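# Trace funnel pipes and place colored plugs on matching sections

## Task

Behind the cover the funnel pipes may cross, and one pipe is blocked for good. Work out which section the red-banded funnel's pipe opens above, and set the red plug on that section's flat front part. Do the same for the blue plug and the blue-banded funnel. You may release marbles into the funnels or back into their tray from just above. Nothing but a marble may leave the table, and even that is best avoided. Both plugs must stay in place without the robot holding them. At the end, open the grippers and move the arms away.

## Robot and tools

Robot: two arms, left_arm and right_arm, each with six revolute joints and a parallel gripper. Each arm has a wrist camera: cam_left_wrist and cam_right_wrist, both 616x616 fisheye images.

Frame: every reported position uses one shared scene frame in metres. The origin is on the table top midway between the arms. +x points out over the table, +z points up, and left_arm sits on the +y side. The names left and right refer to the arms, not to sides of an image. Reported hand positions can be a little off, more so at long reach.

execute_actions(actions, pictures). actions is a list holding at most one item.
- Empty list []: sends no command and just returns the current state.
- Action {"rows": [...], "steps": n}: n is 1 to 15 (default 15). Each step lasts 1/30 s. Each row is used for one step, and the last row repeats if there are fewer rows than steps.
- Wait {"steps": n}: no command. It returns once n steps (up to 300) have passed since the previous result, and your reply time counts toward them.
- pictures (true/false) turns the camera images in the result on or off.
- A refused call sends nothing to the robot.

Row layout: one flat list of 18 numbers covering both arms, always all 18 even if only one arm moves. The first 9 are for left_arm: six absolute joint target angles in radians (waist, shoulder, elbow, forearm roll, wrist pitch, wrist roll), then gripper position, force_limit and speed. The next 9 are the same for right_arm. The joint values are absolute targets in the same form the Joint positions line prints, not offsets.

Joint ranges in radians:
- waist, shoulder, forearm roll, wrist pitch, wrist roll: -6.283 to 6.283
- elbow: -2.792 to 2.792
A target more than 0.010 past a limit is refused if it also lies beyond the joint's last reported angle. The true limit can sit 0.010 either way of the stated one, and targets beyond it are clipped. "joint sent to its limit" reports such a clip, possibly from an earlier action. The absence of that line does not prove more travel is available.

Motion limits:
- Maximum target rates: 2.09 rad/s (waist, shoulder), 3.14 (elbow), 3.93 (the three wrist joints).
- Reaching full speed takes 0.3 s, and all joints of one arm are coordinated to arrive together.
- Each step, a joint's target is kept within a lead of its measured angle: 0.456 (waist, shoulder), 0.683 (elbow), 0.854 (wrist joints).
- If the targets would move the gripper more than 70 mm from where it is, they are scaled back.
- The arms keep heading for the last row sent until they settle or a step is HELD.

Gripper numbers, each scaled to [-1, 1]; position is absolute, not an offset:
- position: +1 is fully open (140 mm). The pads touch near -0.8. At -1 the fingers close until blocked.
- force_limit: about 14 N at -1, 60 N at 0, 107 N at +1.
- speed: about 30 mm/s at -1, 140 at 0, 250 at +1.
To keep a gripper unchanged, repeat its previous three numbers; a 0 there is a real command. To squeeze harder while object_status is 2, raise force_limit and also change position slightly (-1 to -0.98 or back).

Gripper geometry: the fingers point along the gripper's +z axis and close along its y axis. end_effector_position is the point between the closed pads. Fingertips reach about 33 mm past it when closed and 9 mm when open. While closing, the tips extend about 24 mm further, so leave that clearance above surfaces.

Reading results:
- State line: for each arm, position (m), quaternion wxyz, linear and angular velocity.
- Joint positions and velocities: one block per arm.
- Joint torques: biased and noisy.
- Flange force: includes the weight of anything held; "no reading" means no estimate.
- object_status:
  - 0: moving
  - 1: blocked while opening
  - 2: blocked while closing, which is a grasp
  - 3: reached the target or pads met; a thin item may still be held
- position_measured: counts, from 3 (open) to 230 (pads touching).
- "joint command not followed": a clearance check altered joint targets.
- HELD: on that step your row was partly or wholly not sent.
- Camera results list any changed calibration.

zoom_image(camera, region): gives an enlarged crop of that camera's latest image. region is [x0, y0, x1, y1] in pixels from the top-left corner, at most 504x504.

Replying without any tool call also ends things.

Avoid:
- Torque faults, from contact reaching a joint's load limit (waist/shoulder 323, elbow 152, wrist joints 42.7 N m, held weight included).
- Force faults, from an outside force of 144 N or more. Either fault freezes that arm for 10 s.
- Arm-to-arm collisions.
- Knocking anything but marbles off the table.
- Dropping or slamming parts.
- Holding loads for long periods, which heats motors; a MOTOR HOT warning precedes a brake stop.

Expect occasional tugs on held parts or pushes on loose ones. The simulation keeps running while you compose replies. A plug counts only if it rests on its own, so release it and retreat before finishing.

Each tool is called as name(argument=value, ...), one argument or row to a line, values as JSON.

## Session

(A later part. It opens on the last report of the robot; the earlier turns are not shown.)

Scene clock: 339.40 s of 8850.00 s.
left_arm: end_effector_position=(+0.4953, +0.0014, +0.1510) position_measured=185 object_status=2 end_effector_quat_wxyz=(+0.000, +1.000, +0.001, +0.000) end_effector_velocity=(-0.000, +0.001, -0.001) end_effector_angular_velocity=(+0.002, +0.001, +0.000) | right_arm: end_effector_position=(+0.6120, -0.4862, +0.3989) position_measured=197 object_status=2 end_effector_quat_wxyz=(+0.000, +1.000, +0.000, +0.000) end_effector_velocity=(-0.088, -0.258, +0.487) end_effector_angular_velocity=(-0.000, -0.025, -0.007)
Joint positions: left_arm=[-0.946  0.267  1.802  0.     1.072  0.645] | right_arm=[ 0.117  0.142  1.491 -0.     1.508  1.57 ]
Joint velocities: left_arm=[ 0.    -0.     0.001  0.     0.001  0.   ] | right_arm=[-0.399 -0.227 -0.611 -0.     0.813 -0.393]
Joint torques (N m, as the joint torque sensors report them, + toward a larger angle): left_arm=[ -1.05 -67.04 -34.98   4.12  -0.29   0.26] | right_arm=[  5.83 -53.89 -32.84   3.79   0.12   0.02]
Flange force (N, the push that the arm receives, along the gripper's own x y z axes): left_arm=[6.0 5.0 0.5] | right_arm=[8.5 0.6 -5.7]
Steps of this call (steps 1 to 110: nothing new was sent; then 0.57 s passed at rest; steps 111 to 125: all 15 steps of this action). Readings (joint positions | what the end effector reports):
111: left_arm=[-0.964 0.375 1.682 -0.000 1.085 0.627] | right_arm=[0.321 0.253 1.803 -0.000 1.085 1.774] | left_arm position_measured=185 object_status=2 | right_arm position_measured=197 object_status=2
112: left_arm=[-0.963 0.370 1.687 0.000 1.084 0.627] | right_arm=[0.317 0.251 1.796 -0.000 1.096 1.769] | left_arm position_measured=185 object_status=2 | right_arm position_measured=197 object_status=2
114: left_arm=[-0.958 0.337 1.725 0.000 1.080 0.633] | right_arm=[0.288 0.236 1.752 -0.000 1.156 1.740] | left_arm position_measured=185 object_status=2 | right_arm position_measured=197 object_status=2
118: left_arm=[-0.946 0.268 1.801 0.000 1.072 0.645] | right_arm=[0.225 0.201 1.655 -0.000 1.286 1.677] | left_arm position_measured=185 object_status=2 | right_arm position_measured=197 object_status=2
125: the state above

Now the left goes above S4 and descends.

execute_actions(
  actions=[
    {"rows": [[-0.9695,0.4073,1.6458,0,1.0885,0.622,-1,-0.3,-0.5, 0.10,0.1324,1.4645,0,1.5447,1.553,-1,-0.4,-0.5]], "steps": 12},
  ],
  pictures=true,
)

Scene clock: 342.13 s of 8850.00 s.
left_arm: end_effector_position=(+0.5333, -0.0782, +0.1297) position_measured=185 object_status=2 end_effector_quat_wxyz=(-0.000, +1.000, +0.000, -0.000) end_effector_velocity=(+0.001, -0.001, -0.001) end_effector_angular_velocity=(-0.001, -0.001, +0.000) | right_arm: end_effector_position=(+0.6075, -0.4973, +0.4200) position_measured=197 object_status=2 end_effector_quat_wxyz=(-0.000, +1.000, +0.000, -0.000) end_effector_velocity=(-0.000, -0.000, -0.000) end_effector_angular_velocity=(+0.000, +0.001, -0.000)
Joint positions: left_arm=[-0.97   0.407  1.646 -0.     1.089  0.622] | right_arm=[0.1   0.132 1.465 0.    1.545 1.553]
Joint velocities: left_arm=[ 0.     0.001 -0.001  0.    -0.002 -0.   ] | right_arm=[-0.     0.    -0.     0.     0.001 -0.   ]
Joint torques (N m, as the joint torque sensors report them, + toward a larger angle): left_arm=[ -0.4  -86.11 -37.5    4.28  -0.04   0.17] | right_arm=[ -1.74 -56.93 -39.63   4.     0.12  -0.09]
Flange force (N, the push that the arm receives, along the gripper's own x y z axes): left_arm=[6.3 5.9 3.4] | right_arm=[6.2 -3.1 -3.4]
Steps of this call (steps 1 to 30: the robot went on to your last target; steps 31 to 70: nothing new was sent; steps 71 to 82: all 12 steps of this action). Readings (joint positions | what the end effector reports):
71: left_arm=[-0.946 0.267 1.802 -0.000 1.072 0.645] | right_arm=[0.100 0.132 1.465 0.000 1.545 1.553] | left_arm position_measured=185 object_status=2 | right_arm position_measured=197 object_status=2
72: left_arm=[-0.947 0.273 1.796 -0.000 1.073 0.645] | right_arm=[0.100 0.132 1.465 -0.000 1.545 1.553] | left_arm position_measured=185 object_status=2 | right_arm position_measured=197 object_status=2
74: left_arm=[-0.952 0.306 1.758 -0.000 1.077 0.639] | right_arm=[0.100 0.132 1.465 0.000 1.545 1.553] | left_arm position_measured=185 object_status=2 | right_arm position_measured=197 object_status=2
78: left_arm=[-0.968 0.399 1.656 -0.000 1.087 0.624] | right_arm=[0.100 0.132 1.465 0.000 1.545 1.553] | left_arm position_measured=185 object_status=2 | right_arm position_measured=197 object_status=2
82: the state above
camera_calibration (this result's frames):
cam_left_wrist: T_world_to_cam=[[0.151268, -0.988348, 0.0169131, -0.167849], [-0.869148, -0.124835, 0.478537, 0.385226], [-0.47085, -0.0870871, -0.877905, 0.557367], [0, 0, 0, 1]] pos_world=[0.622644, -0.0692638, 0.307809]
cam_right_wrist: T_world_to_cam=[[-0.110321, -0.993598, 0.0243223, -0.448146], [-0.934994, 0.112051, 0.336497, 0.487878], [-0.337068, 0.0143814, -0.941371, 0.777867], [0, 0, 0, 1]] pos_world=[0.668917, -0.511131, 0.578991]

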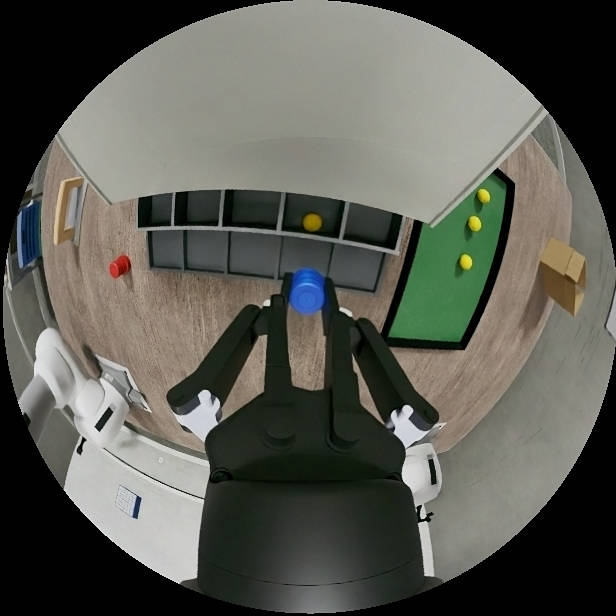

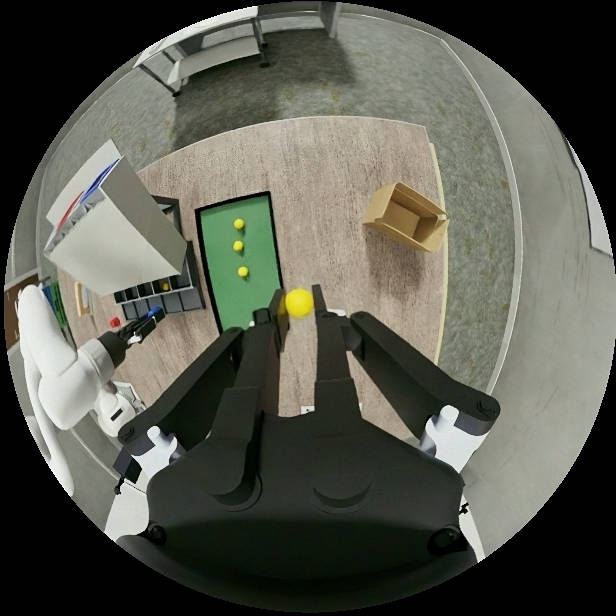

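execute_actions(
  actions=[
    {"rows": [[-0.9695,0.4536,1.689,0,0.999,0.622,-1,-0.3,-0.5, 0.10,0.1324,1.4645,0,1.5447,1.553,-1,-0.4,-0.5],[-0.9695,0.4536,1.689,0,0.999,0.622,-1,-0.3,-0.5, 0.10,0.1324,1.4645,0,1.5447,1.553,-1,-0.4,-0.5],[-0.9695,0.4536,1.689,0,0.999,0.622,-1,-0.3,-0.5, 0.10,0.1324,1.4645,0,1.5447,1.553,-1,-0.4,-0.5],[-0.9695,0.4536,1.689,0,0.999,0.622,-1,-0.3,-0.5, 0.10,0.1324,1.4645,0,1.5447,1.553,-1,-0.4,-0.5],[-0.9695,0.4536,1.689,0,0.999,0.622,-1,-0.3,-0.5, 0.10,0.1324,1.4645,0,1.5447,1.553,-1,-0.4,-0.5],[-0.9695,0.4536,1.689,0,0.999,0.622,-1,-0.3,-0.5, 0.10,0.1324,1.4645,0,1.5447,1.553,-1,-0.4,-0.5],[-0.9695,0.4536,1.689,0,0.999,0.622,-1,-0.3,-0.5, 0.10,0.1324,1.4645,0,1.5447,1.553,-1,-0.4,-0.5],[-0.9695,0.459,1.694,0,0.9886,0.622,-1,-0.3,-0.5, 0.10,0.1324,1.4645,0,1.5447,1.553,-1,-0.4,-0.5],[-0.9695,0.463,1.698,0,0.9806,0.622,-1,-0.3,-0.5, 0.10,0.1324,1.4645,0,1.5447,1.553,-1,-0.4,-0.5],[-0.9695,0.467,1.7015,0,0.9731,0.622,-1,-0.3,-0.5, 0.10,0.1324,1.4645,0,1.5447,1.553,-1,-0.4,-0.5],[-0.9695,0.4696,1.704,0,0.968,0.622,-1,-0.3,-0.5, 0.10,0.1324,1.4645,0,1.5447,1.553,-1,-0.4,-0.5]], "steps": 15},
  ],
  pictures=true,
)

Scene clock: 348.60 s of 8850.00 s.
left_arm: end_effector_position=(+0.5337, -0.0784, +0.0560) position_measured=185 object_status=2 end_effector_quat_wxyz=(+0.000, +1.000, +0.000, +0.000) end_effector_velocity=(+0.001, +0.000, +0.000) end_effector_angular_velocity=(-0.002, -0.001, +0.001) | right_arm: end_effector_position=(+0.6075, -0.4973, +0.4200) position_measured=197 object_status=2 end_effector_quat_wxyz=(-0.000, +1.000, +0.000, -0.000) end_effector_velocity=(-0.000, +0.001, +0.002) end_effector_angular_velocity=(+0.000, -0.004, +0.001)
Joint positions: left_arm=[-0.969  0.47   1.704  0.     0.968  0.622] | right_arm=[0.1   0.132 1.465 0.    1.545 1.553]
Joint velocities: left_arm=[ 0.001 -0.001  0.    -0.    -0.002 -0.   ] | right_arm=[ 0.001 -0.003 -0.001  0.    -0.001  0.   ]
Joint torques (N m, as the joint torque sensors report them, + toward a larger angle): left_arm=[  0.18 -85.02 -32.68   4.06  -0.34   0.21] | right_arm=[  0.23 -57.71 -39.72   4.     0.11   0.16]
Flange force (N, the push that the arm receives, along the gripper's own x y z axes): left_arm=[5.4 7.3 1.6] | right_arm=[6.7 0.0 -3.5]
Steps of this call (steps 1 to 15: the robot went on to your last target; steps 16 to 90: nothing new was sent; then 2.97 s passed at rest; steps 91 to 105: all 15 steps of this action). Readings (joint positions | what the end effector reports):
91: left_arm=[-0.969 0.408 1.646 0.000 1.088 0.622] | right_arm=[0.100 0.132 1.465 0.000 1.545 1.553] | left_arm position_measured=185 object_status=2 | right_arm position_measured=197 object_status=2
92: left_arm=[-0.969 0.412 1.650 0.000 1.077 0.622] | right_arm=[0.100 0.132 1.465 0.000 1.545 1.553] | left_arm position_measured=185 object_status=2 | right_arm position_measured=197 object_status=2
94: left_arm=[-0.969 0.440 1.677 0.000 1.024 0.622] | right_arm=[0.100 0.132 1.465 0.000 1.545 1.553] | left_arm position_measured=185 object_status=2 | right_arm position_measured=197 object_status=2
98: left_arm=[-0.969 0.454 1.689 -0.000 0.998 0.622] | right_arm=[0.100 0.132 1.465 0.000 1.545 1.553] | left_arm position_measured=185 object_status=2 | right_arm position_measured=197 object_status=2
105: the state above
camera_calibration (this result's frames):
cam_left_wrist: T_world_to_cam=[[0.151443, -0.988313, 0.0173736, -0.166986], [-0.86934, -0.124806, 0.478197, 0.420952], [-0.47044, -0.0875231, -0.878081, 0.492622], [0, 0, 0, 1]] pos_world=[0.622988, -0.0693817, 0.234165]
cam_right_wrist: T_world_to_cam=[[-0.11031, -0.9936, 0.0243224, -0.448146], [-0.934996, 0.112041, 0.336497, 0.487872], [-0.337068, 0.0143776, -0.94137, 0.777865], [0, 0, 0, 1]] pos_world=[0.668917, -0.511124, 0.578991]

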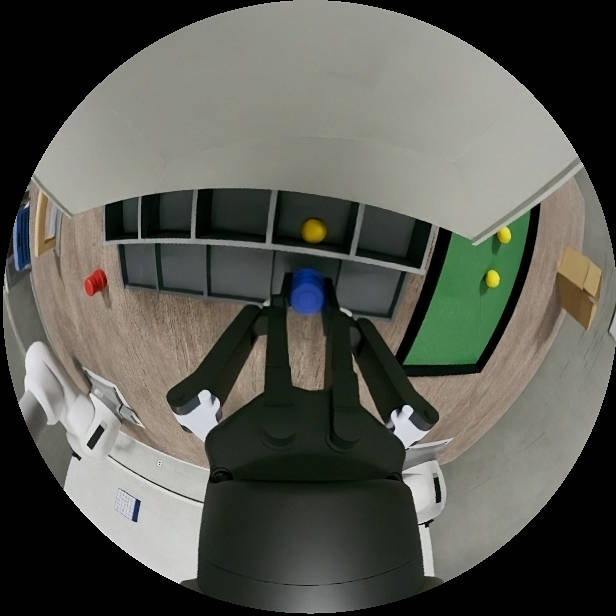

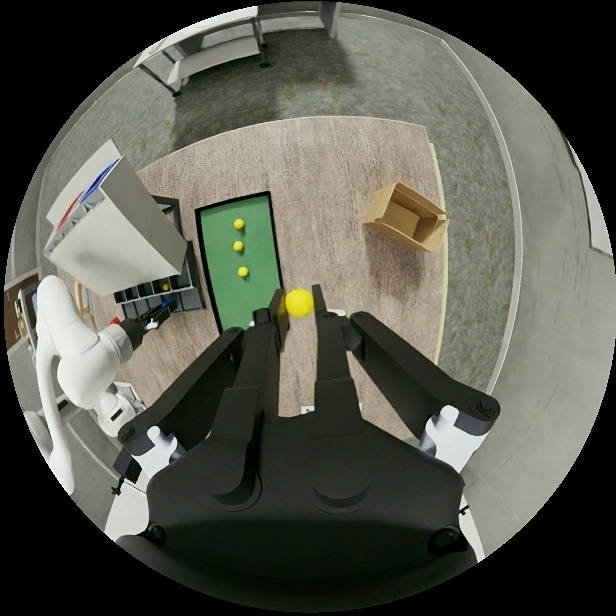

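execute_actions(
  actions=[
    {"rows": [[-0.9695,0.4713,1.7056,0,0.9647,0.622,-1,-0.3,-0.5, 0.10,0.1324,1.4645,0,1.5447,1.553,-1,-0.4,-0.5],[-0.9695,0.473,1.7071,0,0.9615,0.622,-1,-0.3,-0.5, 0.10,0.1324,1.4645,0,1.5447,1.553,-1,-0.4,-0.5],[-0.9695,0.4747,1.7086,0,0.9583,0.622,-1,-0.3,-0.5, 0.10,0.1324,1.4645,0,1.5447,1.553,-1,-0.4,-0.5],[-0.9695,0.4765,1.7101,0,0.955,0.622,-1,-0.3,-0.5, 0.10,0.1324,1.4645,0,1.5447,1.553,-1,-0.4,-0.5]], "steps": 10},
  ],
  pictures=false,
)

Scene clock: 352.47 s of 8850.00 s.
left_arm: end_effector_position=(+0.5334, -0.0782, +0.0480) position_measured=185 object_status=2 end_effector_quat_wxyz=(+0.000, +1.000, +0.000, -0.000) end_effector_velocity=(-0.000, +0.000, -0.000) end_effector_angular_velocity=(+0.000, +0.000, -0.000) | right_arm: end_effector_position=(+0.6075, -0.4973, +0.4200) position_measured=197 object_status=2 end_effector_quat_wxyz=(-0.000, +1.000, +0.000, -0.000) end_effector_velocity=(-0.001, +0.001, +0.002) end_effector_angular_velocity=(+0.000, -0.002, +0.001)
Joint positions: left_arm=[-0.97   0.477  1.71  -0.     0.955  0.622] | right_arm=[0.1   0.132 1.465 0.    1.545 1.553]
Joint velocities: left_arm=[-0. -0.  0. -0. -0. -0.] | right_arm=[ 0.001 -0.002 -0.     0.     0.001 -0.   ]
Joint torques (N m, as the joint torque sensors report them, + toward a larger angle): left_arm=[ -0.34 -84.65 -32.65   3.87  -0.31   0.23] | right_arm=[ -0.69 -57.33 -39.75   4.06   0.21   0.12]
Flange force (N, the push that the arm receives, along the gripper's own x y z axes): left_arm=[4.7 5.5 0.8] | right_arm=[5.8 -1.3 -3.4]
Steps of this call (steps 1 to 15: the robot went on to your last target; steps 16 to 90: nothing new was sent; then 0.53 s passed at rest; steps 91 to 100: all 10 steps of this action). Readings (joint positions | what the end effector reports):
91: left_arm=[-0.970 0.470 1.704 -0.000 0.968 0.622] | right_arm=[0.100 0.132 1.465 0.000 1.545 1.553] | left_arm position_measured=185 object_status=2 | right_arm position_measured=197 object_status=2
92: left_arm=[-0.970 0.471 1.705 -0.000 0.965 0.622] | right_arm=[0.100 0.132 1.465 0.000 1.545 1.553] | left_arm position_measured=185 object_status=2 | right_arm position_measured=197 object_status=2
94: left_arm=[-0.970 0.474 1.708 -0.000 0.959 0.622] | right_arm=[0.100 0.132 1.465 0.000 1.545 1.553] | left_arm position_measured=185 object_status=2 | right_arm position_measured=197 object_status=2
98: left_arm=[-0.970 0.477 1.710 -0.000 0.955 0.622] | right_arm=[0.100 0.132 1.465 0.000 1.545 1.553] | left_arm position_measured=185 object_status=2 | right_arm position_measured=197 object_status=2
100: the state above

execute_actions(
  actions=[
    {"rows": [[-0.9695,0.4782,1.7116,0,0.9518,0.622,-1,-0.3,-0.5, 0.10,0.1324,1.4645,0,1.5447,1.553,-1,-0.4,-0.5],[-0.9695,0.4800,1.7131,0,0.9485,0.622,-1,-0.3,-0.5, 0.10,0.1324,1.4645,0,1.5447,1.553,-1,-0.4,-0.5],[-0.9695,0.4809,1.7138,0,0.9469,0.622,-1,-0.3,-0.5, 0.10,0.1324,1.4645,0,1.5447,1.553,-1,-0.4,-0.5]], "steps": 10},
  ],
  pictures=false,
)

Scene clock: 356.00 s of 8850.00 s.
left_arm: end_effector_position=(+0.5333, -0.0780, +0.0432) position_measured=185 object_status=2 end_effector_quat_wxyz=(+0.000, +1.000, +0.000, +0.000) end_effector_velocity=(-0.000, +0.001, -0.001) end_effector_angular_velocity=(+0.002, +0.002, +0.001) | right_arm: end_effector_position=(+0.6075, -0.4973, +0.4200) position_measured=197 object_status=2 end_effector_quat_wxyz=(-0.000, +1.000, +0.000, -0.000) end_effector_velocity=(+0.000, +0.000, +0.001) end_effector_angular_velocity=(+0.000, -0.001, +0.000)
Joint positions: left_arm=[-0.97   0.481  1.714  0.     0.947  0.622] | right_arm=[0.1   0.132 1.465 0.    1.545 1.553]
Joint velocities: left_arm=[ 0.001  0.001  0.002 -0.     0.     0.   ] | right_arm=[ 0.    -0.001 -0.     0.    -0.     0.   ]
Joint torques (N m, as the joint torque sensors report them, + toward a larger angle): left_arm=[ -0.82 -75.13 -28.39   3.9   -1.71   0.37] | right_arm=[ -1.55 -57.75 -39.57   3.9    0.1    0.3 ]
Flange force (N, the push that the arm receives, along the gripper's own x y z axes): left_arm=[3.3 2.7 -12.5] | right_arm=[7.8 -2.4 -3.4]
Steps of this call (steps 1 to 15: the robot went on to your last target; steps 16 to 90: nothing new was sent; then 0.20 s passed at rest; steps 91 to 100: all 10 steps of this action). Readings (joint positions | what the end effector reports):
91: left_arm=[-0.970 0.477 1.710 0.000 0.955 0.622] | right_arm=[0.100 0.132 1.465 0.000 1.545 1.553] | left_arm position_measured=185 object_status=2 | right_arm position_measured=197 object_status=2
92: left_arm=[-0.970 0.477 1.711 0.000 0.952 0.622] | right_arm=[0.100 0.132 1.465 0.000 1.545 1.553] | left_arm position_measured=185 object_status=2 | right_arm position_measured=197 object_status=2
94: left_arm=[-0.970 0.480 1.714 0.000 0.948 0.622] | right_arm=[0.100 0.132 1.465 0.000 1.545 1.553] | left_arm position_measured=185 object_status=2 | right_arm position_measured=197 object_status=2
98: left_arm=[-0.970 0.481 1.714 0.000 0.947 0.622] | right_arm=[0.100 0.132 1.465 0.000 1.545 1.553] | left_arm position_measured=185 object_status=2 | right_arm position_measured=197 object_status=2
100: the state above

execute_actions(
  actions=[
    {"rows": [[-0.9695,0.4800,1.7131,0,0.9485,0.622,-0.15,-0.3,-0.5, 0.10,0.1324,1.4645,0,1.5447,1.553,-1,-0.4,-0.5],[-0.9695,0.4800,1.7131,0,0.9485,0.622,-0.15,-0.3,-0.5, 0.10,0.1324,1.4645,0,1.5447,1.553,-1,-0.4,-0.5],[-0.9695,0.4800,1.7131,0,0.9485,0.622,-0.15,-0.3,-0.5, 0.10,0.1324,1.4645,0,1.5447,1.553,-1,-0.4,-0.5],[-0.9695,0.4800,1.7131,0,0.9485,0.622,-0.15,-0.3,-0.5, 0.10,0.1324,1.4645,0,1.5447,1.553,-1,-0.4,-0.5],[-0.9695,0.4800,1.7131,0,0.9485,0.622,-0.15,-0.3,-0.5, 0.10,0.1324,1.4645,0,1.5447,1.553,-1,-0.4,-0.5],[-0.9695,0.4800,1.7131,0,0.9485,0.622,-0.15,-0.3,-0.5, 0.10,0.1324,1.4645,0,1.5447,1.553,-1,-0.4,-0.5],[-0.9695,0.4800,1.7131,0,0.9485,0.622,-0.15,-0.3,-0.5, 0.10,0.1324,1.4645,0,1.5447,1.553,-1,-0.4,-0.5],[-0.9695,0.4800,1.7131,0,0.9485,0.622,-0.15,-0.3,-0.5, 0.10,0.1324,1.4645,0,1.5447,1.553,-1,-0.4,-0.5],[-0.9695,0.4073,1.6458,0,1.0885,0.622,-0.15,-0.3,-0.5, 0.10,0.1324,1.4645,0,1.5447,1.553,-1,-0.4,-0.5]], "steps": 15},
  ],
  pictures=false,
)

execute_actions(
  actions=[
    {"rows": [[-0.9695,0.4073,1.6458,0,1.0885,0.622,0,-0.3,-0.5, 0.10,0.1324,1.4645,0,1.5447,1.553,-1,-0.4,-0.5],[-0.9695,0.4073,1.6458,0,1.0885,0.622,0,-0.3,-0.5, 0.10,0.1324,1.4645,0,1.5447,1.553,-1,-0.4,-0.5],[-0.5893,0.045,2.1339,0,0.9627,1.0022,0,-0.3,-0.5, 0.10,0.1324,1.4645,0,1.5447,1.553,-1,-0.4,-0.5]], "steps": 15},
  ],
  pictures=false,
)

execute_actions(
  actions=[
    {"rows": [[-0.5893,0.045,2.1339,0,0.9627,1.0022,0,-0.3,-0.5, 0.10,0.1324,1.4645,0,1.5447,1.553,-1,-0.4,-0.5],[-0.5893,0.045,2.1339,0,0.9627,1.0022,0,-0.3,-0.5, 0.10,0.1324,1.4645,0,1.5447,1.553,-1,-0.4,-0.5],[-0.5893,0.045,2.1339,0,0.9627,1.0022,0,-0.3,-0.5, 0.10,0.1324,1.4645,0,1.5447,1.553,-1,-0.4,-0.5],[-0.5893,0.045,2.1339,0,0.9627,1.0022,0,-0.3,-0.5, 0.5374,0.5792,0.925,0,1.3374,1.9902,-1,-0.4,-0.5]], "steps": 15},
  ],
  pictures=false,
)

execute_actions(
  actions=[
    {"steps": 25},
  ],
)

Scene clock: 372.23 s of 8850.00 s.
left_arm: end_effector_position=(+0.5339, -0.0787, +0.1298) position_measured=148 object_status=3 end_effector_quat_wxyz=(+0.001, +1.000, +0.001, +0.001) end_effector_velocity=(-0.006, +0.009, +0.074) end_effector_angular_velocity=(+0.011, +0.008, +0.001) | right_arm: end_effector_position=(+0.6075, -0.4973, +0.4200) position_measured=197 object_status=2 end_effector_quat_wxyz=(-0.000, +1.000, +0.000, -0.000) end_effector_velocity=(+0.000, +0.001, +0.000) end_effector_angular_velocity=(+0.000, -0.001, +0.001)
Joint positions: left_arm=[-0.969  0.407  1.646 -0.     1.086  0.622] | right_arm=[0.1   0.132 1.465 0.    1.545 1.553]
Joint velocities: left_arm=[ 0.001 -0.066 -0.052  0.     0.131 -0.   ] | right_arm=[ 0.001 -0.    -0.     0.    -0.     0.   ]
Joint torques (N m, as the joint torque sensors report them, + toward a larger angle): left_arm=[ -5.13 -14.27  -9.55   1.24  -0.16   0.18] | right_arm=[ -2.02 -57.65 -39.59   4.16   0.11   0.19]
Flange force (N, the push that the arm receives, along the gripper's own x y z axes): left_arm=[2.3 2.5 0.5] | right_arm=[6.9 -3.2 -3.7]
Steps of this call (steps 1 to 15: the robot went on to your last target; steps 16 to 90: nothing new was sent; then 12.73 s passed at rest; steps 91 to 105: all 15 steps of this action). Readings (joint positions | what the end effector reports):
91: left_arm=[-0.970 0.481 1.714 -0.000 0.947 0.622] | right_arm=[0.100 0.132 1.465 0.000 1.545 1.553] | left_arm position_measured=185 object_status=0 | right_arm position_measured=197 object_status=2
92: left_arm=[-0.970 0.481 1.714 -0.000 0.948 0.622] | right_arm=[0.100 0.132 1.465 0.000 1.545 1.553] | left_arm position_measured=185 object_status=0 | right_arm position_measured=197 object_status=2
94: left_arm=[-0.970 0.481 1.714 -0.000 0.948 0.622] | right_arm=[0.100 0.132 1.465 0.000 1.545 1.553] | left_arm position_measured=173 object_status=0 | right_arm position_measured=197 object_status=2
98: left_arm=[-0.969 0.480 1.713 0.000 0.949 0.622] | right_arm=[0.100 0.132 1.465 0.000 1.545 1.553] | left_arm position_measured=155 object_status=0 | right_arm position_measured=197 object_status=2
105: the state above

Scene clock: 372.73 s of 8850.00 s.
left_arm: end_effector_position=(+0.5410, +0.1376, +0.1329) position_measured=129 object_status=3 end_effector_quat_wxyz=(+0.000, +1.000, +0.000, +0.000) end_effector_velocity=(-0.089, +0.572, -0.026) end_effector_angular_velocity=(+0.002, +0.002, +0.003) | right_arm: end_effector_position=(+0.6075, -0.4973, +0.4200) position_measured=197 object_status=2 end_effector_quat_wxyz=(-0.000, +1.000, +0.000, -0.000) end_effector_velocity=(+0.000, +0.000, +0.000) end_effector_angular_velocity=(-0.000, -0.000, +0.000)
Joint positions: left_arm=[-0.743  0.192  1.937 -0.     1.013  0.848] | right_arm=[0.1   0.132 1.465 0.    1.545 1.553]
Joint velocities: left_arm=[ 0.626 -0.595  0.799  0.    -0.201  0.623] | right_arm=[ 0.  0. -0. -0. -0.  0.]
Joint torques (N m, as the joint torque sensors report them, + toward a larger angle): left_arm=[ -3.49 -60.51 -31.32   3.76  -0.13  -0.03] | right_arm=[ -1.26 -56.91 -40.45   4.11   0.03   0.13]
Flange force (N, the push that the arm receives, along the gripper's own x y z axes): left_arm=[9.6 5.4 1.2] | right_arm=[4.9 -2.1 -1.9]
Steps of this call (steps 1 to 15: all 15 steps of this action). Readings (joint positions | what the end effector reports):
1: left_arm=[-0.969 0.407 1.646 -0.000 1.088 0.622] | right_arm=[0.100 0.132 1.465 0.000 1.545 1.553] | left_arm position_measured=148 object_status=0 | right_arm position_measured=197 object_status=2
2: left_arm=[-0.969 0.407 1.646 -0.000 1.088 0.622] | right_arm=[0.100 0.132 1.465 0.000 1.545 1.553] | left_arm position_measured=145 object_status=0 | right_arm position_measured=197 object_status=2
4: left_arm=[-0.964 0.402 1.653 -0.000 1.085 0.627] | right_arm=[0.100 0.132 1.465 0.000 1.545 1.553] | left_arm position_measured=136 object_status=0 | right_arm position_measured=197 object_status=2
8: left_arm=[-0.889 0.330 1.750 -0.000 1.060 0.703] | right_arm=[0.100 0.132 1.465 0.000 1.545 1.553] | left_arm position_measured=129 object_status=0 | right_arm position_measured=197 object_status=2
15: the state above

Scene clock: 373.23 s of 8850.00 s.
left_arm: end_effector_position=(+0.5022, +0.2707, +0.1200) position_measured=129 object_status=3 end_effector_quat_wxyz=(+0.000, +1.000, +0.000, -0.000) end_effector_velocity=(+0.000, +0.001, -0.000) end_effector_angular_velocity=(+0.000, -0.001, +0.001) | right_arm: end_effector_position=(+0.7481, -0.3509, +0.4176) position_measured=197 object_status=2 end_effector_quat_wxyz=(-0.011, +0.998, +0.000, +0.063) end_effector_velocity=(+0.347, +0.497, -0.032) end_effector_angular_velocity=(+0.130, -0.348, +0.005)
Joint positions: left_arm=[-0.589  0.045  2.134 -0.     0.963  1.002] | right_arm=[0.288 0.325 1.233 0.    1.456 1.741]
Joint velocities: left_arm=[ 0.002 -0.001  0.001  0.    -0.001  0.   ] | right_arm=[ 0.539  0.554 -0.664  0.    -0.254  0.538]
Joint torques (N m, as the joint torque sensors report them, + toward a larger angle): left_arm=[ -1.05 -41.79 -32.12   3.96  -0.31   0.28] | right_arm=[  0.88 -75.22 -39.14   4.06   0.03  -0.21]
Flange force (N, the push that the arm receives, along the gripper's own x y z axes): left_arm=[7.7 2.1 -0.1] | right_arm=[5.0 -3.2 -2.4]
Steps of this call (steps 1 to 15: all 15 steps of this action). Readings (joint positions | what the end effector reports):
1: left_arm=[-0.722 0.171 1.964 -0.000 1.006 0.869] | right_arm=[0.100 0.132 1.465 0.000 1.545 1.553] | left_arm position_measured=129 object_status=3 | right_arm position_measured=197 object_status=2
2: left_arm=[-0.701 0.151 1.991 -0.000 0.999 0.891] | right_arm=[0.100 0.132 1.465 0.000 1.545 1.553] | left_arm position_measured=129 object_status=3 | right_arm position_measured=197 object_status=2
4: left_arm=[-0.658 0.110 2.046 -0.000 0.985 0.934] | right_arm=[0.100 0.133 1.464 0.000 1.545 1.553] | left_arm position_measured=129 object_status=3 | right_arm position_measured=197 object_status=2
8: left_arm=[-0.592 0.047 2.130 -0.000 0.964 0.999] | right_arm=[0.158 0.192 1.394 0.000 1.517 1.611] | left_arm position_measured=129 object_status=3 | right_arm position_measured=197 object_status=2
15: the state above

Scene clock: 374.07 s of 8850.00 s.
left_arm: end_effector_position=(+0.5022, +0.2707, +0.1200) position_measured=129 object_status=3 end_effector_quat_wxyz=(-0.000, +1.000, +0.000, -0.000) end_effector_velocity=(-0.001, +0.001, -0.001) end_effector_angular_velocity=(+0.001, +0.002, +0.001) | right_arm: end_effector_position=(+0.8612, -0.0831, +0.3909) position_measured=197 object_status=2 end_effector_quat_wxyz=(-0.061, +0.989, +0.000, +0.136) end_effector_velocity=(+0.000, -0.002, +0.001) end_effector_angular_velocity=(+0.000, -0.001, -0.002)
Joint positions: left_arm=[-0.589  0.045  2.134  0.     0.963  1.002] | right_arm=[0.538 0.579 0.925 0.    1.337 1.99 ]
Joint velocities: left_arm=[ 0.001 -0.     0.002 -0.     0.001 -0.   ] | right_arm=[-0.002 -0.001  0.    -0.    -0.     0.   ]
Joint torques (N m, as the joint torque sensors report them, + toward a larger angle): left_arm=[ -0.55 -40.54 -32.17   3.9   -0.24   0.16] | right_arm=[   1.13 -101.16  -40.47    3.91   -0.74    0.19]
Flange force (N, the push that the arm receives, along the gripper's own x y z axes): left_arm=[5.7 2.2 -0.7] | right_arm=[11.1 -3.4 -0.2]
Steps of this call (steps 1 to 25: the robot went on to your last target). Readings (joint positions | what the end effector reports):
1: left_arm=[-0.589 0.045 2.134 -0.000 0.963 1.002] | right_arm=[0.306 0.343 1.211 0.000 1.447 1.759] | left_arm position_measured=129 object_status=3 | right_arm position_measured=197 object_status=2
2: left_arm=[-0.589 0.045 2.134 -0.000 0.963 1.002] | right_arm=[0.324 0.362 1.188 0.000 1.439 1.777] | left_arm position_measured=129 object_status=3 | right_arm position_measured=197 object_status=2
4: left_arm=[-0.589 0.045 2.134 -0.000 0.963 1.002] | right_arm=[0.360 0.398 1.144 0.000 1.421 1.813] | left_arm position_measured=129 object_status=3 | right_arm position_measured=197 object_status=2
8: left_arm=[-0.589 0.045 2.134 -0.000 0.963 1.002] | right_arm=[0.431 0.471 1.056 0.000 1.388 1.884] | left_arm position_measured=129 object_status=3 | right_arm position_measured=197 object_status=2
25: the state above
camera_calibration (this result's frames):
cam_left_wrist: T_world_to_cam=[[0.151418, -0.988319, 0.017274, 0.181771], [-0.869271, -0.124819, 0.478317, 0.406508], [-0.470574, -0.0874419, -0.878017, 0.564503], [0, 0, 0, 1]] pos_world=[0.591483, 0.279749, 0.298064]
cam_right_wrist: T_world_to_cam=[[-0.0959406, -0.987349, -0.126241, 0.0390532], [-0.99287, 0.0859117, 0.0826332, 0.835355], [-0.0707422, 0.133269, -0.988552, 0.629007], [0, 0, 0, 1]] pos_world=[0.877643, -0.117035, 0.557709]

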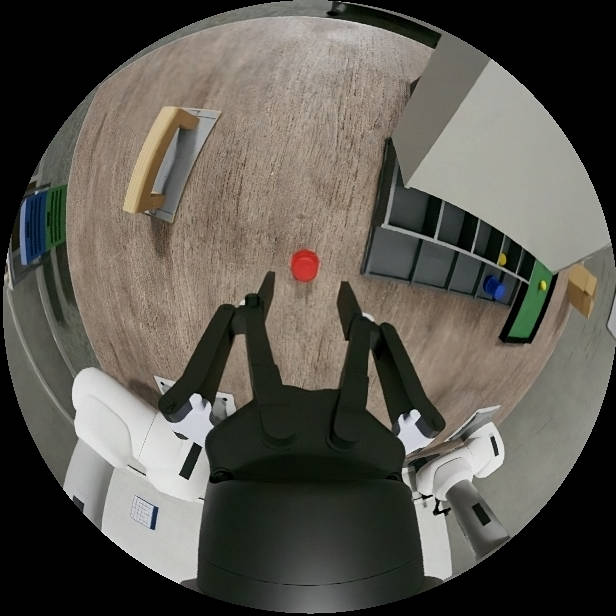

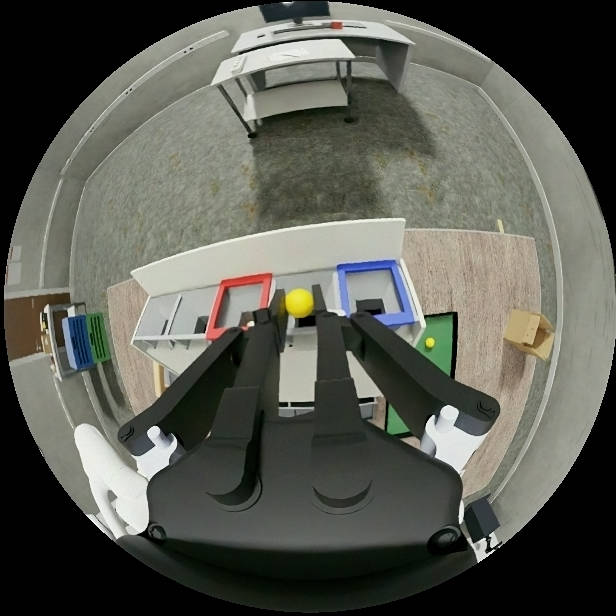

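execute_actions(
  actions=[
    {"rows": [[-0.5893,0.097,2.1714,0,0.8732,1.0022,0,-0.3,-0.5, 0.5374,0.5792,0.925,0,1.3374,1.9902,0,-0.4,0],[-0.5893,0.097,2.1714,0,0.8732,1.0022,0,-0.3,-0.5, 0.5374,0.5792,0.925,0,1.3374,1.9902,0,-0.4,0],[-0.5893,0.097,2.1714,0,0.8732,1.0022,0,-0.3,-0.5, 0.5374,0.5792,0.925,0,1.3374,1.9902,0,-0.4,0],[-0.5893,0.097,2.1714,0,0.8732,1.0022,0,-0.3,-0.5, 0.5374,0.5792,0.925,0,1.3374,1.9902,0,-0.4,0],[-0.5893,0.097,2.1714,0,0.8732,1.0022,0,-0.3,-0.5, 0.5374,0.5792,0.925,0,1.3374,1.9902,0,-0.4,0],[-0.5893,0.1494,2.2089,0,0.7833,1.0022,0,-0.3,-0.5, 0.5374,0.5792,0.925,0,1.3374,1.9902,0,-0.4,0]], "steps": 13},
  ],
  pictures=true,
)

Scene clock: 380.30 s of 8850.00 s.
left_arm: end_effector_position=(+0.5022, +0.2707, +0.0369) position_measured=129 object_status=3 end_effector_quat_wxyz=(-0.000, +1.000, +0.000, -0.000) end_effector_velocity=(+0.001, -0.000, +0.000) end_effector_angular_velocity=(-0.001, -0.002, +0.000) | right_arm: end_effector_position=(+0.8612, -0.0833, +0.3909) position_measured=129 object_status=0 end_effector_quat_wxyz=(-0.061, +0.989, +0.000, +0.136) end_effector_velocity=(+0.000, -0.001, +0.002) end_effector_angular_velocity=(+0.001, -0.002, -0.001)
Joint positions: left_arm=[-0.589  0.15   2.209 -0.     0.783  1.002] | right_arm=[0.537 0.579 0.925 0.    1.337 1.99 ]
Joint velocities: left_arm=[ 0.     0.    -0.     0.    -0.002  0.   ] | right_arm=[-0.001 -0.002 -0.     0.    -0.     0.   ]
Joint torques (N m, as the joint torque sensors report them, + toward a larger angle): left_arm=[  1.02 -49.52 -28.32   3.52  -0.43   0.25] | right_arm=[  -1.14 -101.87  -40.34    4.12   -0.7     0.13]
Flange force (N, the push that the arm receives, along the gripper's own x y z axes): left_arm=[6.1 5.8 0.8] | right_arm=[10.5 -6.7 -1.0]
Steps of this call (steps 1 to 15: the robot went on to your last target; steps 16 to 90: nothing new was sent; then 2.80 s passed at rest; steps 91 to 103: all 13 steps of this action). Readings (joint positions | what the end effector reports):
91: left_arm=[-0.589 0.045 2.134 0.000 0.962 1.002] | right_arm=[0.537 0.579 0.925 0.000 1.337 1.990] | left_arm position_measured=129 object_status=3 | right_arm position_measured=197 object_status=0
92: left_arm=[-0.589 0.050 2.138 0.000 0.953 1.002] | right_arm=[0.537 0.579 0.925 0.000 1.337 1.990] | left_arm position_measured=129 object_status=3 | right_arm position_measured=197 object_status=0
94: left_arm=[-0.589 0.080 2.160 0.000 0.902 1.002] | right_arm=[0.537 0.579 0.925 0.000 1.337 1.990] | left_arm position_measured=129 object_status=3 | right_arm position_measured=177 object_status=0
98: left_arm=[-0.589 0.118 2.187 0.000 0.835 1.002] | right_arm=[0.537 0.579 0.925 0.000 1.337 1.990] | left_arm position_measured=129 object_status=3 | right_arm position_measured=147 object_status=0
103: the state above
camera_calibration (this result's frames):
cam_left_wrist: T_world_to_cam=[[0.151378, -0.988327, 0.0171673, 0.18317], [-0.869186, -0.124819, 0.478472, 0.446171], [-0.470744, -0.0873517, -0.877935, 0.491651], [0, 0, 0, 1]] pos_world=[0.59152, 0.279668, 0.215013]
cam_right_wrist: T_world_to_cam=[[-0.0960518, -0.987339, -0.126234, 0.0390232], [-0.992859, 0.0860216, 0.0826518, 0.835318], [-0.0707465, 0.133271, -0.988551, 0.629066], [0, 0, 0, 1]] pos_world=[0.877606, -0.117163, 0.55775]

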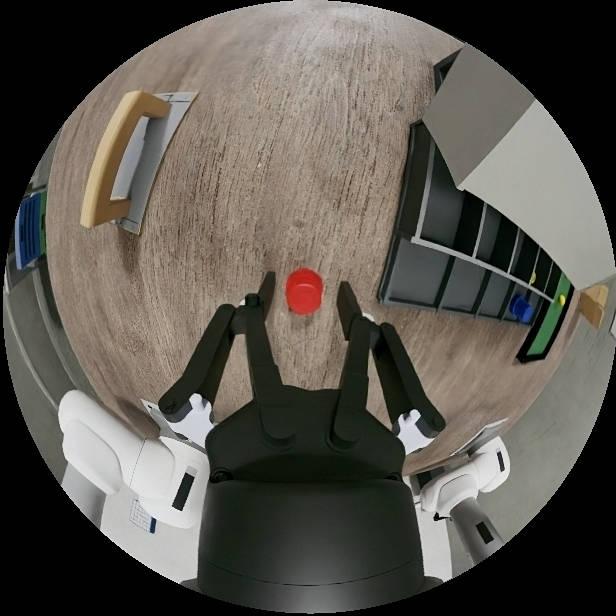

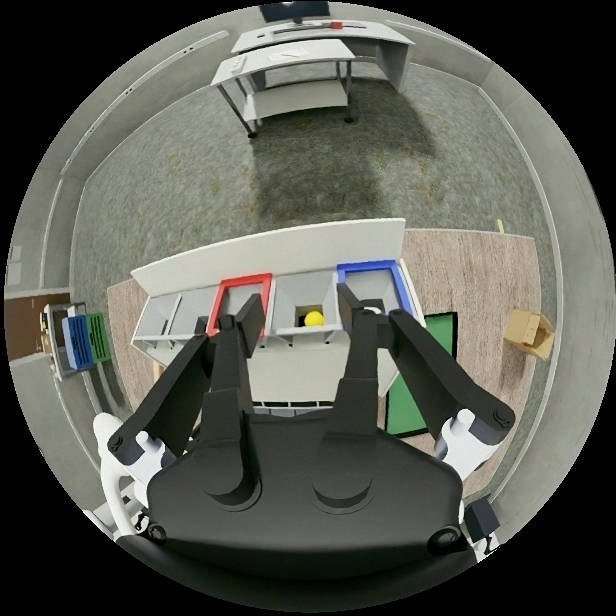

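execute_actions(
  actions=[
    {"rows": [[-0.5893,0.1494,2.2089,0,0.7833,1.0022,-1,-0.3,-0.5, 0.379,0.2061,1.377,0,1.5585,1.8318,0,-0.4,0]], "steps": 15},
  ],
  pictures=false,
)

execute_actions(
  actions=[
    {"rows": [[-0.5893,0.1494,2.2089,0,0.7833,1.0022,-1,-0.3,-0.5, 0.379,0.2061,1.377,0,1.5585,1.8318,0,-0.4,0],[-0.5893,0.1494,2.2089,0,0.7833,1.0022,-1,-0.3,-0.5, 0.379,0.2061,1.377,0,1.5585,1.8318,0,-0.4,0],[-0.5893,0.1494,2.2089,0,0.7833,1.0022,-1,-0.3,-0.5, 0.379,0.2061,1.377,0,1.5585,1.8318,0,-0.4,0],[-0.5893,0.1494,2.2089,0,0.7833,1.0022,-1,-0.3,-0.5, 0.379,0.2061,1.377,0,1.5585,1.8318,0,-0.4,0],[-0.5893,0.1494,2.2089,0,0.7833,1.0022,-1,-0.3,-0.5, 0.3507,0.285,1.8417,0,1.0149,1.8035,0,-0.4,0]], "steps": 15},
  ],
  pictures=false,
)

execute_actions(
  actions=[
    {"rows": [[-0.5893,0.045,2.1339,0,0.9627,1.0022,-1,-0.3,-0.5, 0.3507,0.285,1.8417,0,1.0149,1.8035,0,-0.4,0]], "steps": 15},
  ],
  pictures=true,
)

Scene clock: 395.73 s of 8850.00 s.
left_arm: end_effector_position=(+0.5022, +0.2707, +0.0370) position_measured=185 object_status=0 end_effector_quat_wxyz=(+0.000, +1.000, +0.000, +0.000) end_effector_velocity=(+0.001, -0.000, -0.001) end_effector_angular_velocity=(+0.001, +0.000, -0.001) | right_arm: end_effector_position=(+0.6883, -0.2604, +0.4176) position_measured=129 object_status=3 end_effector_quat_wxyz=(-0.011, +0.999, +0.000, +0.036) end_effector_velocity=(-0.450, -0.357, +0.030) end_effector_angular_velocity=(-0.170, +0.478, -0.000)
Joint positions: left_arm=[-0.589  0.149  2.209  0.     0.783  1.002] | right_arm=[ 0.418  0.299  1.264 -0.     1.503  1.872]
Joint velocities: left_arm=[-0.     0.002 -0.001  0.001 -0.     0.   ] | right_arm=[-0.271 -0.638  0.77  -0.     0.375 -0.271]
Joint torques (N m, as the joint torque sensors report them, + toward a larger angle): left_arm=[ -1.4  -41.33 -24.07   3.04  -0.99   0.15] | right_arm=[  1.82 -74.24 -38.57   4.11   0.26  -0.1 ]
Flange force (N, the push that the arm receives, along the gripper's own x y z axes): left_arm=[5.9 0.6 -10.9] | right_arm=[8.0 -2.6 -2.3]
Steps of this call (steps 1 to 15: the robot went on to your last target; steps 16 to 160: nothing new was sent; then 9.60 s passed at rest; steps 161 to 175: all 15 steps of this action). Readings (joint positions | what the end effector reports):
161: left_arm=[-0.589 0.149 2.209 0.000 0.783 1.002] | right_arm=[0.537 0.579 0.926 -0.000 1.337 1.990] | left_arm position_measured=129 object_status=0 | right_arm position_measured=129 object_status=3
162: left_arm=[-0.589 0.149 2.209 -0.000 0.783 1.002] | right_arm=[0.535 0.574 0.932 -0.000 1.340 1.989] | left_arm position_measured=131 object_status=0 | right_arm position_measured=129 object_status=3
164: left_arm=[-0.589 0.149 2.209 0.000 0.783 1.002] | right_arm=[0.521 0.541 0.973 -0.000 1.361 1.974] | left_arm position_measured=141 object_status=0 | right_arm position_measured=129 object_status=3
168: left_arm=[-0.589 0.149 2.209 0.000 0.783 1.002] | right_arm=[0.483 0.451 1.081 -0.000 1.413 1.936] | left_arm position_measured=159 object_status=0 | right_arm position_measured=129 object_status=3
175: the state above

Scene clock: 396.23 s of 8850.00 s.
left_arm: end_effector_position=(+0.5022, +0.2707, +0.0370) position_measured=185 object_status=2 end_effector_quat_wxyz=(+0.000, +1.000, +0.000, +0.000) end_effector_velocity=(-0.000, -0.000, -0.000) end_effector_angular_velocity=(+0.000, -0.000, -0.001) | right_arm: end_effector_position=(+0.6177, -0.3222, +0.2360) position_measured=129 object_status=3 end_effector_quat_wxyz=(+0.001, +1.000, +0.000, -0.003) end_effector_velocity=(-0.076, -0.059, -0.582) end_effector_angular_velocity=(+0.006, -0.022, +0.000)
Joint positions: left_arm=[-0.589  0.149  2.209  0.     0.783  1.002] | right_arm=[ 0.362  0.252  1.655 -0.     1.241  1.815]
Joint velocities: left_arm=[-0.001  0.001  0.     0.    -0.001  0.   ] | right_arm=[-0.056  0.161  0.894 -0.    -1.078 -0.056]
Joint torques (N m, as the joint torque sensors report them, + toward a larger angle): left_arm=[ -1.47 -41.77 -24.11   3.22  -0.96   0.17] | right_arm=[ -0.57 -70.52 -36.99   3.94   0.1    0.08]
Flange force (N, the push that the arm receives, along the gripper's own x y z axes): left_arm=[6.1 0.3 -10.6] | right_arm=[8.1 -3.9 -0.8]
Steps of this call (steps 1 to 15: all 15 steps of this action). Readings (joint positions | what the end effector reports):
1: left_arm=[-0.589 0.149 2.209 0.000 0.783 1.002] | right_arm=[0.409 0.278 1.290 -0.000 1.516 1.862] | left_arm position_measured=185 object_status=0 | right_arm position_measured=129 object_status=3
2: left_arm=[-0.589 0.149 2.209 0.000 0.783 1.002] | right_arm=[0.400 0.256 1.316 -0.000 1.529 1.853] | left_arm position_measured=185 object_status=0 | right_arm position_measured=129 object_status=3
4: left_arm=[-0.589 0.149 2.209 0.000 0.783 1.002] | right_arm=[0.385 0.219 1.361 -0.000 1.551 1.838] | left_arm position_measured=185 object_status=2 | right_arm position_measured=129 object_status=3
8: left_arm=[-0.589 0.149 2.209 0.000 0.783 1.002] | right_arm=[0.376 0.213 1.446 -0.000 1.496 1.829] | left_arm position_measured=185 object_status=2 | right_arm position_measured=129 object_status=3
15: the state above

Scene clock: 396.73 s of 8850.00 s.
left_arm: end_effector_position=(+0.5022, +0.2708, +0.1200) position_measured=185 object_status=2 end_effector_quat_wxyz=(+0.000, +1.000, +0.000, +0.000) end_effector_velocity=(+0.000, -0.000, -0.000) end_effector_angular_velocity=(+0.001, +0.001, -0.000) | right_arm: end_effector_position=(+0.5899, -0.3370, +0.1198) position_measured=129 object_status=3 end_effector_quat_wxyz=(+0.000, +1.000, +0.000, -0.000) end_effector_velocity=(+0.000, -0.000, -0.000) end_effector_angular_velocity=(-0.000, +0.000, -0.000)
Joint positions: left_arm=[-0.589  0.045  2.134  0.     0.963  1.002] | right_arm=[ 0.351  0.285  1.842 -0.     1.015  1.804]
Joint velocities: left_arm=[-0.     0.001 -0.001  0.     0.002 -0.   ] | right_arm=[-0.     0.001  0.    -0.    -0.001 -0.   ]
Joint torques (N m, as the joint torque sensors report them, + toward a larger angle): left_arm=[ -0.61 -40.09 -32.19   3.94  -0.33   0.28] | right_arm=[ -2.66 -67.23 -32.68   3.51   0.02  -0.03]
Flange force (N, the push that the arm receives, along the gripper's own x y z axes): left_arm=[4.7 1.8 -1.5] | right_arm=[8.5 -6.7 0.5]
Steps of this call (steps 1 to 15: all 15 steps of this action). Readings (joint positions | what the end effector reports):
1: left_arm=[-0.589 0.149 2.209 0.000 0.784 1.002] | right_arm=[0.361 0.257 1.686 -0.000 1.204 1.813] | left_arm position_measured=185 object_status=2 | right_arm position_measured=129 object_status=3
2: left_arm=[-0.589 0.144 2.206 0.000 0.793 1.002] | right_arm=[0.359 0.263 1.716 -0.000 1.167 1.811] | left_arm position_measured=185 object_status=2 | right_arm position_measured=129 object_status=3
4: left_arm=[-0.589 0.111 2.181 0.000 0.851 1.002] | right_arm=[0.355 0.274 1.778 -0.000 1.093 1.808] | left_arm position_measured=185 object_status=2 | right_arm position_measured=129 object_status=3
8: left_arm=[-0.589 0.045 2.135 0.000 0.960 1.002] | right_arm=[0.351 0.285 1.842 -0.000 1.016 1.804] | left_arm position_measured=185 object_status=2 | right_arm position_measured=129 object_status=3
15: the state above
camera_calibration (this result's frames):
cam_left_wrist: T_world_to_cam=[[0.151408, -0.98832, 0.0173238, 0.18182], [-0.869353, -0.124801, 0.478173, 0.406533], [-0.470426, -0.0874598, -0.878095, 0.564513], [0, 0, 0, 1]] pos_world=[0.591453, 0.279804, 0.298153]
cam_right_wrist: T_world_to_cam=[[-0.110062, -0.993623, 0.024476, -0.283715], [-0.934952, 0.111856, 0.336679, 0.554376], [-0.33727, 0.0141716, -0.941301, 0.487141], [0, 0, 0, 1]] pos_world=[0.651387, -0.35082, 0.278844]

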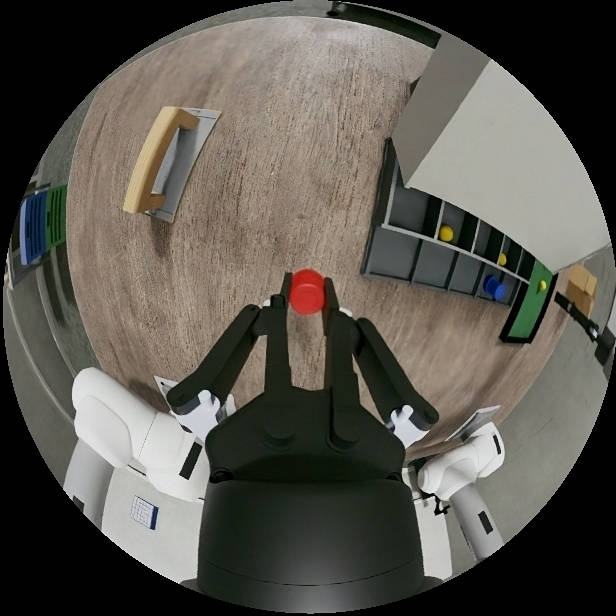

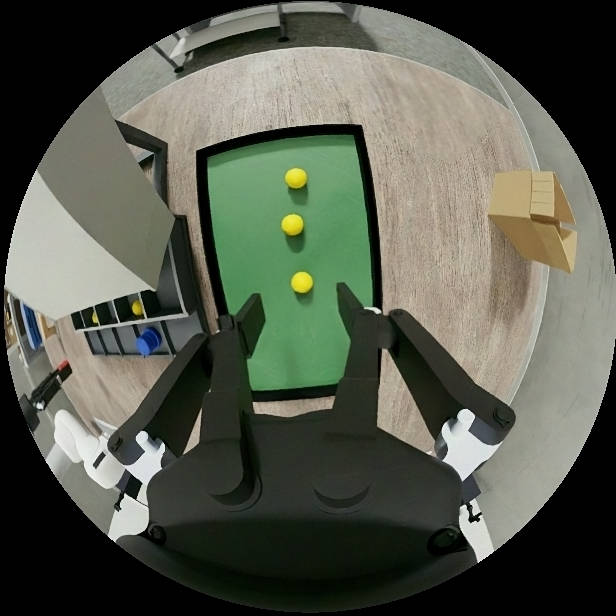

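execute_actions(
  actions=[
    {"rows": [[-0.5893,0.045,2.1339,0,0.9627,1.0022,-1,-0.3,-0.5, 0.3507,0.3236,1.8725,0,0.9455,1.8035,0,-0.4,0],[-0.5893,0.045,2.1339,0,0.9627,1.0022,-1,-0.3,-0.5, 0.3507,0.3236,1.8725,0,0.9455,1.8035,0,-0.4,0],[-0.5893,0.045,2.1339,0,0.9627,1.0022,-1,-0.3,-0.5, 0.3507,0.3236,1.8725,0,0.9455,1.8035,0,-0.4,0],[-0.5893,0.045,2.1339,0,0.9627,1.0022,-1,-0.3,-0.5, 0.3507,0.3236,1.8725,0,0.9455,1.8035,0,-0.4,0],[-0.5893,0.045,2.1339,0,0.9627,1.0022,-1,-0.3,-0.5, 0.3507,0.3622,1.9032,0,0.8762,1.8035,0,-0.4,0],[-0.5893,0.045,2.1339,0,0.9627,1.0022,-1,-0.3,-0.5, 0.3507,0.3622,1.9032,0,0.8762,1.8035,0,-0.4,0],[-0.5893,0.045,2.1339,0,0.9627,1.0022,-1,-0.3,-0.5, 0.3507,0.3622,1.9032,0,0.8762,1.8035,0,-0.4,0],[-0.5893,0.045,2.1339,0,0.9627,1.0022,-1,-0.3,-0.5, 0.3507,0.3622,1.9032,0,0.8762,1.8035,0,-0.4,0],[-0.5893,0.045,2.1339,0,0.9627,1.0022,-1,-0.3,-0.5, 0.3507,0.3622,1.9032,0,0.8762,1.8035,0,-0.4,0],[-0.5893,0.045,2.1339,0,0.9627,1.0022,-1,-0.3,-0.5, 0.3507,0.3622,1.9032,0,0.8762,1.8035,0,-0.4,0],[-0.5893,0.045,2.1339,0,0.9627,1.0022,-1,-0.3,-0.5, 0.3507,0.3622,1.9032,0,0.8762,1.8035,-1,-0.4,-0.5]], "steps": 15},
  ],
  pictures=false,
)

execute_actions(
  actions=[
    {"steps": 16},
  ],
  pictures=false,
)

Scene clock: 404.53 s of 8850.00 s.
left_arm: end_effector_position=(+0.5022, +0.2707, +0.1200) position_measured=185 object_status=2 end_effector_quat_wxyz=(-0.000, +1.000, +0.000, -0.000) end_effector_velocity=(-0.000, +0.000, -0.000) end_effector_angular_velocity=(+0.000, -0.000, -0.000) | right_arm: end_effector_position=(+0.5897, -0.3370, +0.0416) position_measured=145 object_status=0 end_effector_quat_wxyz=(-0.000, +1.000, +0.000, -0.000) end_effector_velocity=(-0.000, +0.000, -0.001) end_effector_angular_velocity=(-0.000, +0.001, +0.001)
Joint positions: left_arm=[-0.589  0.045  2.134 -0.     0.963  1.002] | right_arm=[0.351 0.362 1.904 0.    0.876 1.803]
Joint velocities: left_arm=[ 0. -0.  0.  0. -0.  0.] | right_arm=[ 0.001  0.001 -0.     0.     0.    -0.   ]
Joint torques (N m, as the joint torque sensors report them, + toward a larger angle): left_arm=[ -1.19 -41.97 -32.34   4.11  -0.26   0.23] | right_arm=[ -1.41 -70.11 -30.63   3.21   0.18   0.25]
Flange force (N, the push that the arm receives, along the gripper's own x y z axes): left_arm=[7.6 1.8 0.5] | right_arm=[4.0 -3.0 0.7]
Steps of this call (steps 1 to 15: the robot went on to your last target; steps 16 to 90: nothing new was sent; then 4.30 s passed at rest; steps 91 to 105: all 15 steps of this action). Readings (joint positions | what the end effector reports):
91: left_arm=[-0.589 0.045 2.134 -0.000 0.963 1.002] | right_arm=[0.351 0.285 1.842 0.000 1.014 1.803] | left_arm position_measured=185 object_status=2 | right_arm position_measured=129 object_status=3
92: left_arm=[-0.589 0.045 2.134 -0.000 0.963 1.002] | right_arm=[0.351 0.290 1.846 0.000 1.004 1.803] | left_arm position_measured=185 object_status=2 | right_arm position_measured=129 object_status=3
94: left_arm=[-0.589 0.045 2.134 -0.000 0.963 1.002] | right_arm=[0.351 0.316 1.867 0.000 0.959 1.804] | left_arm position_measured=185 object_status=2 | right_arm position_measured=129 object_status=3
98: left_arm=[-0.589 0.045 2.134 -0.000 0.963 1.002] | right_arm=[0.351 0.358 1.900 0.000 0.885 1.803] | left_arm position_measured=185 object_status=2 | right_arm position_measured=129 object_status=3
105: the state above

Scene clock: 405.07 s of 8850.00 s.
left_arm: end_effector_position=(+0.5022, +0.2707, +0.1200) position_measured=185 object_status=2 end_effector_quat_wxyz=(-0.000, +1.000, +0.000, -0.000) end_effector_velocity=(+0.000, +0.000, -0.001) end_effector_angular_velocity=(+0.001, +0.001, +0.001) | right_arm: end_effector_position=(+0.5900, -0.3370, +0.0419) position_measured=197 object_status=0 end_effector_quat_wxyz=(+0.000, +1.000, +0.000, -0.000) end_effector_velocity=(-0.000, +0.001, -0.000) end_effector_angular_velocity=(-0.000, +0.000, +0.002)
Joint positions: left_arm=[-0.589  0.045  2.134 -0.     0.963  1.002] | right_arm=[0.351 0.362 1.903 0.    0.876 1.803]
Joint velocities: left_arm=[ 0.001  0.002  0.     0.    -0.    -0.001] | right_arm=[ 0.002  0.    -0.    -0.     0.     0.   ]
Joint torques (N m, as the joint torque sensors report them, + toward a larger angle): left_arm=[ -1.25 -41.85 -32.13   3.85  -0.25   0.18] | right_arm=[ -2.37 -71.63 -30.06   2.91  -0.06   0.11]
Flange force (N, the push that the arm receives, along the gripper's own x y z axes): left_arm=[8.7 2.2 0.6] | right_arm=[6.6 -5.6 1.7]
Steps of this call (steps 1 to 15: the robot went on to your last target; step 16: nothing new was sent). Readings (joint positions | what the end effector reports):
1: left_arm=[-0.589 0.045 2.134 -0.000 0.963 1.002] | right_arm=[0.351 0.362 1.904 0.000 0.876 1.804] | left_arm position_measured=185 object_status=2 | right_arm position_measured=150 object_status=0
2: left_arm=[-0.589 0.045 2.134 -0.000 0.963 1.002] | right_arm=[0.351 0.362 1.903 0.000 0.876 1.803] | left_arm position_measured=185 object_status=2 | right_arm position_measured=155 object_status=0
4: left_arm=[-0.589 0.045 2.134 -0.000 0.963 1.002] | right_arm=[0.351 0.362 1.903 0.000 0.876 1.804] | left_arm position_measured=185 object_status=2 | right_arm position_measured=164 object_status=0
8: left_arm=[-0.589 0.045 2.134 -0.000 0.963 1.002] | right_arm=[0.351 0.362 1.903 0.000 0.876 1.803] | left_arm position_measured=185 object_status=2 | right_arm position_measured=182 object_status=0
16: the state above
All arms were judged still, so your last target was given up. Only a new action makes them travel on or press farther. Fingers that are still opening or closing keep moving.


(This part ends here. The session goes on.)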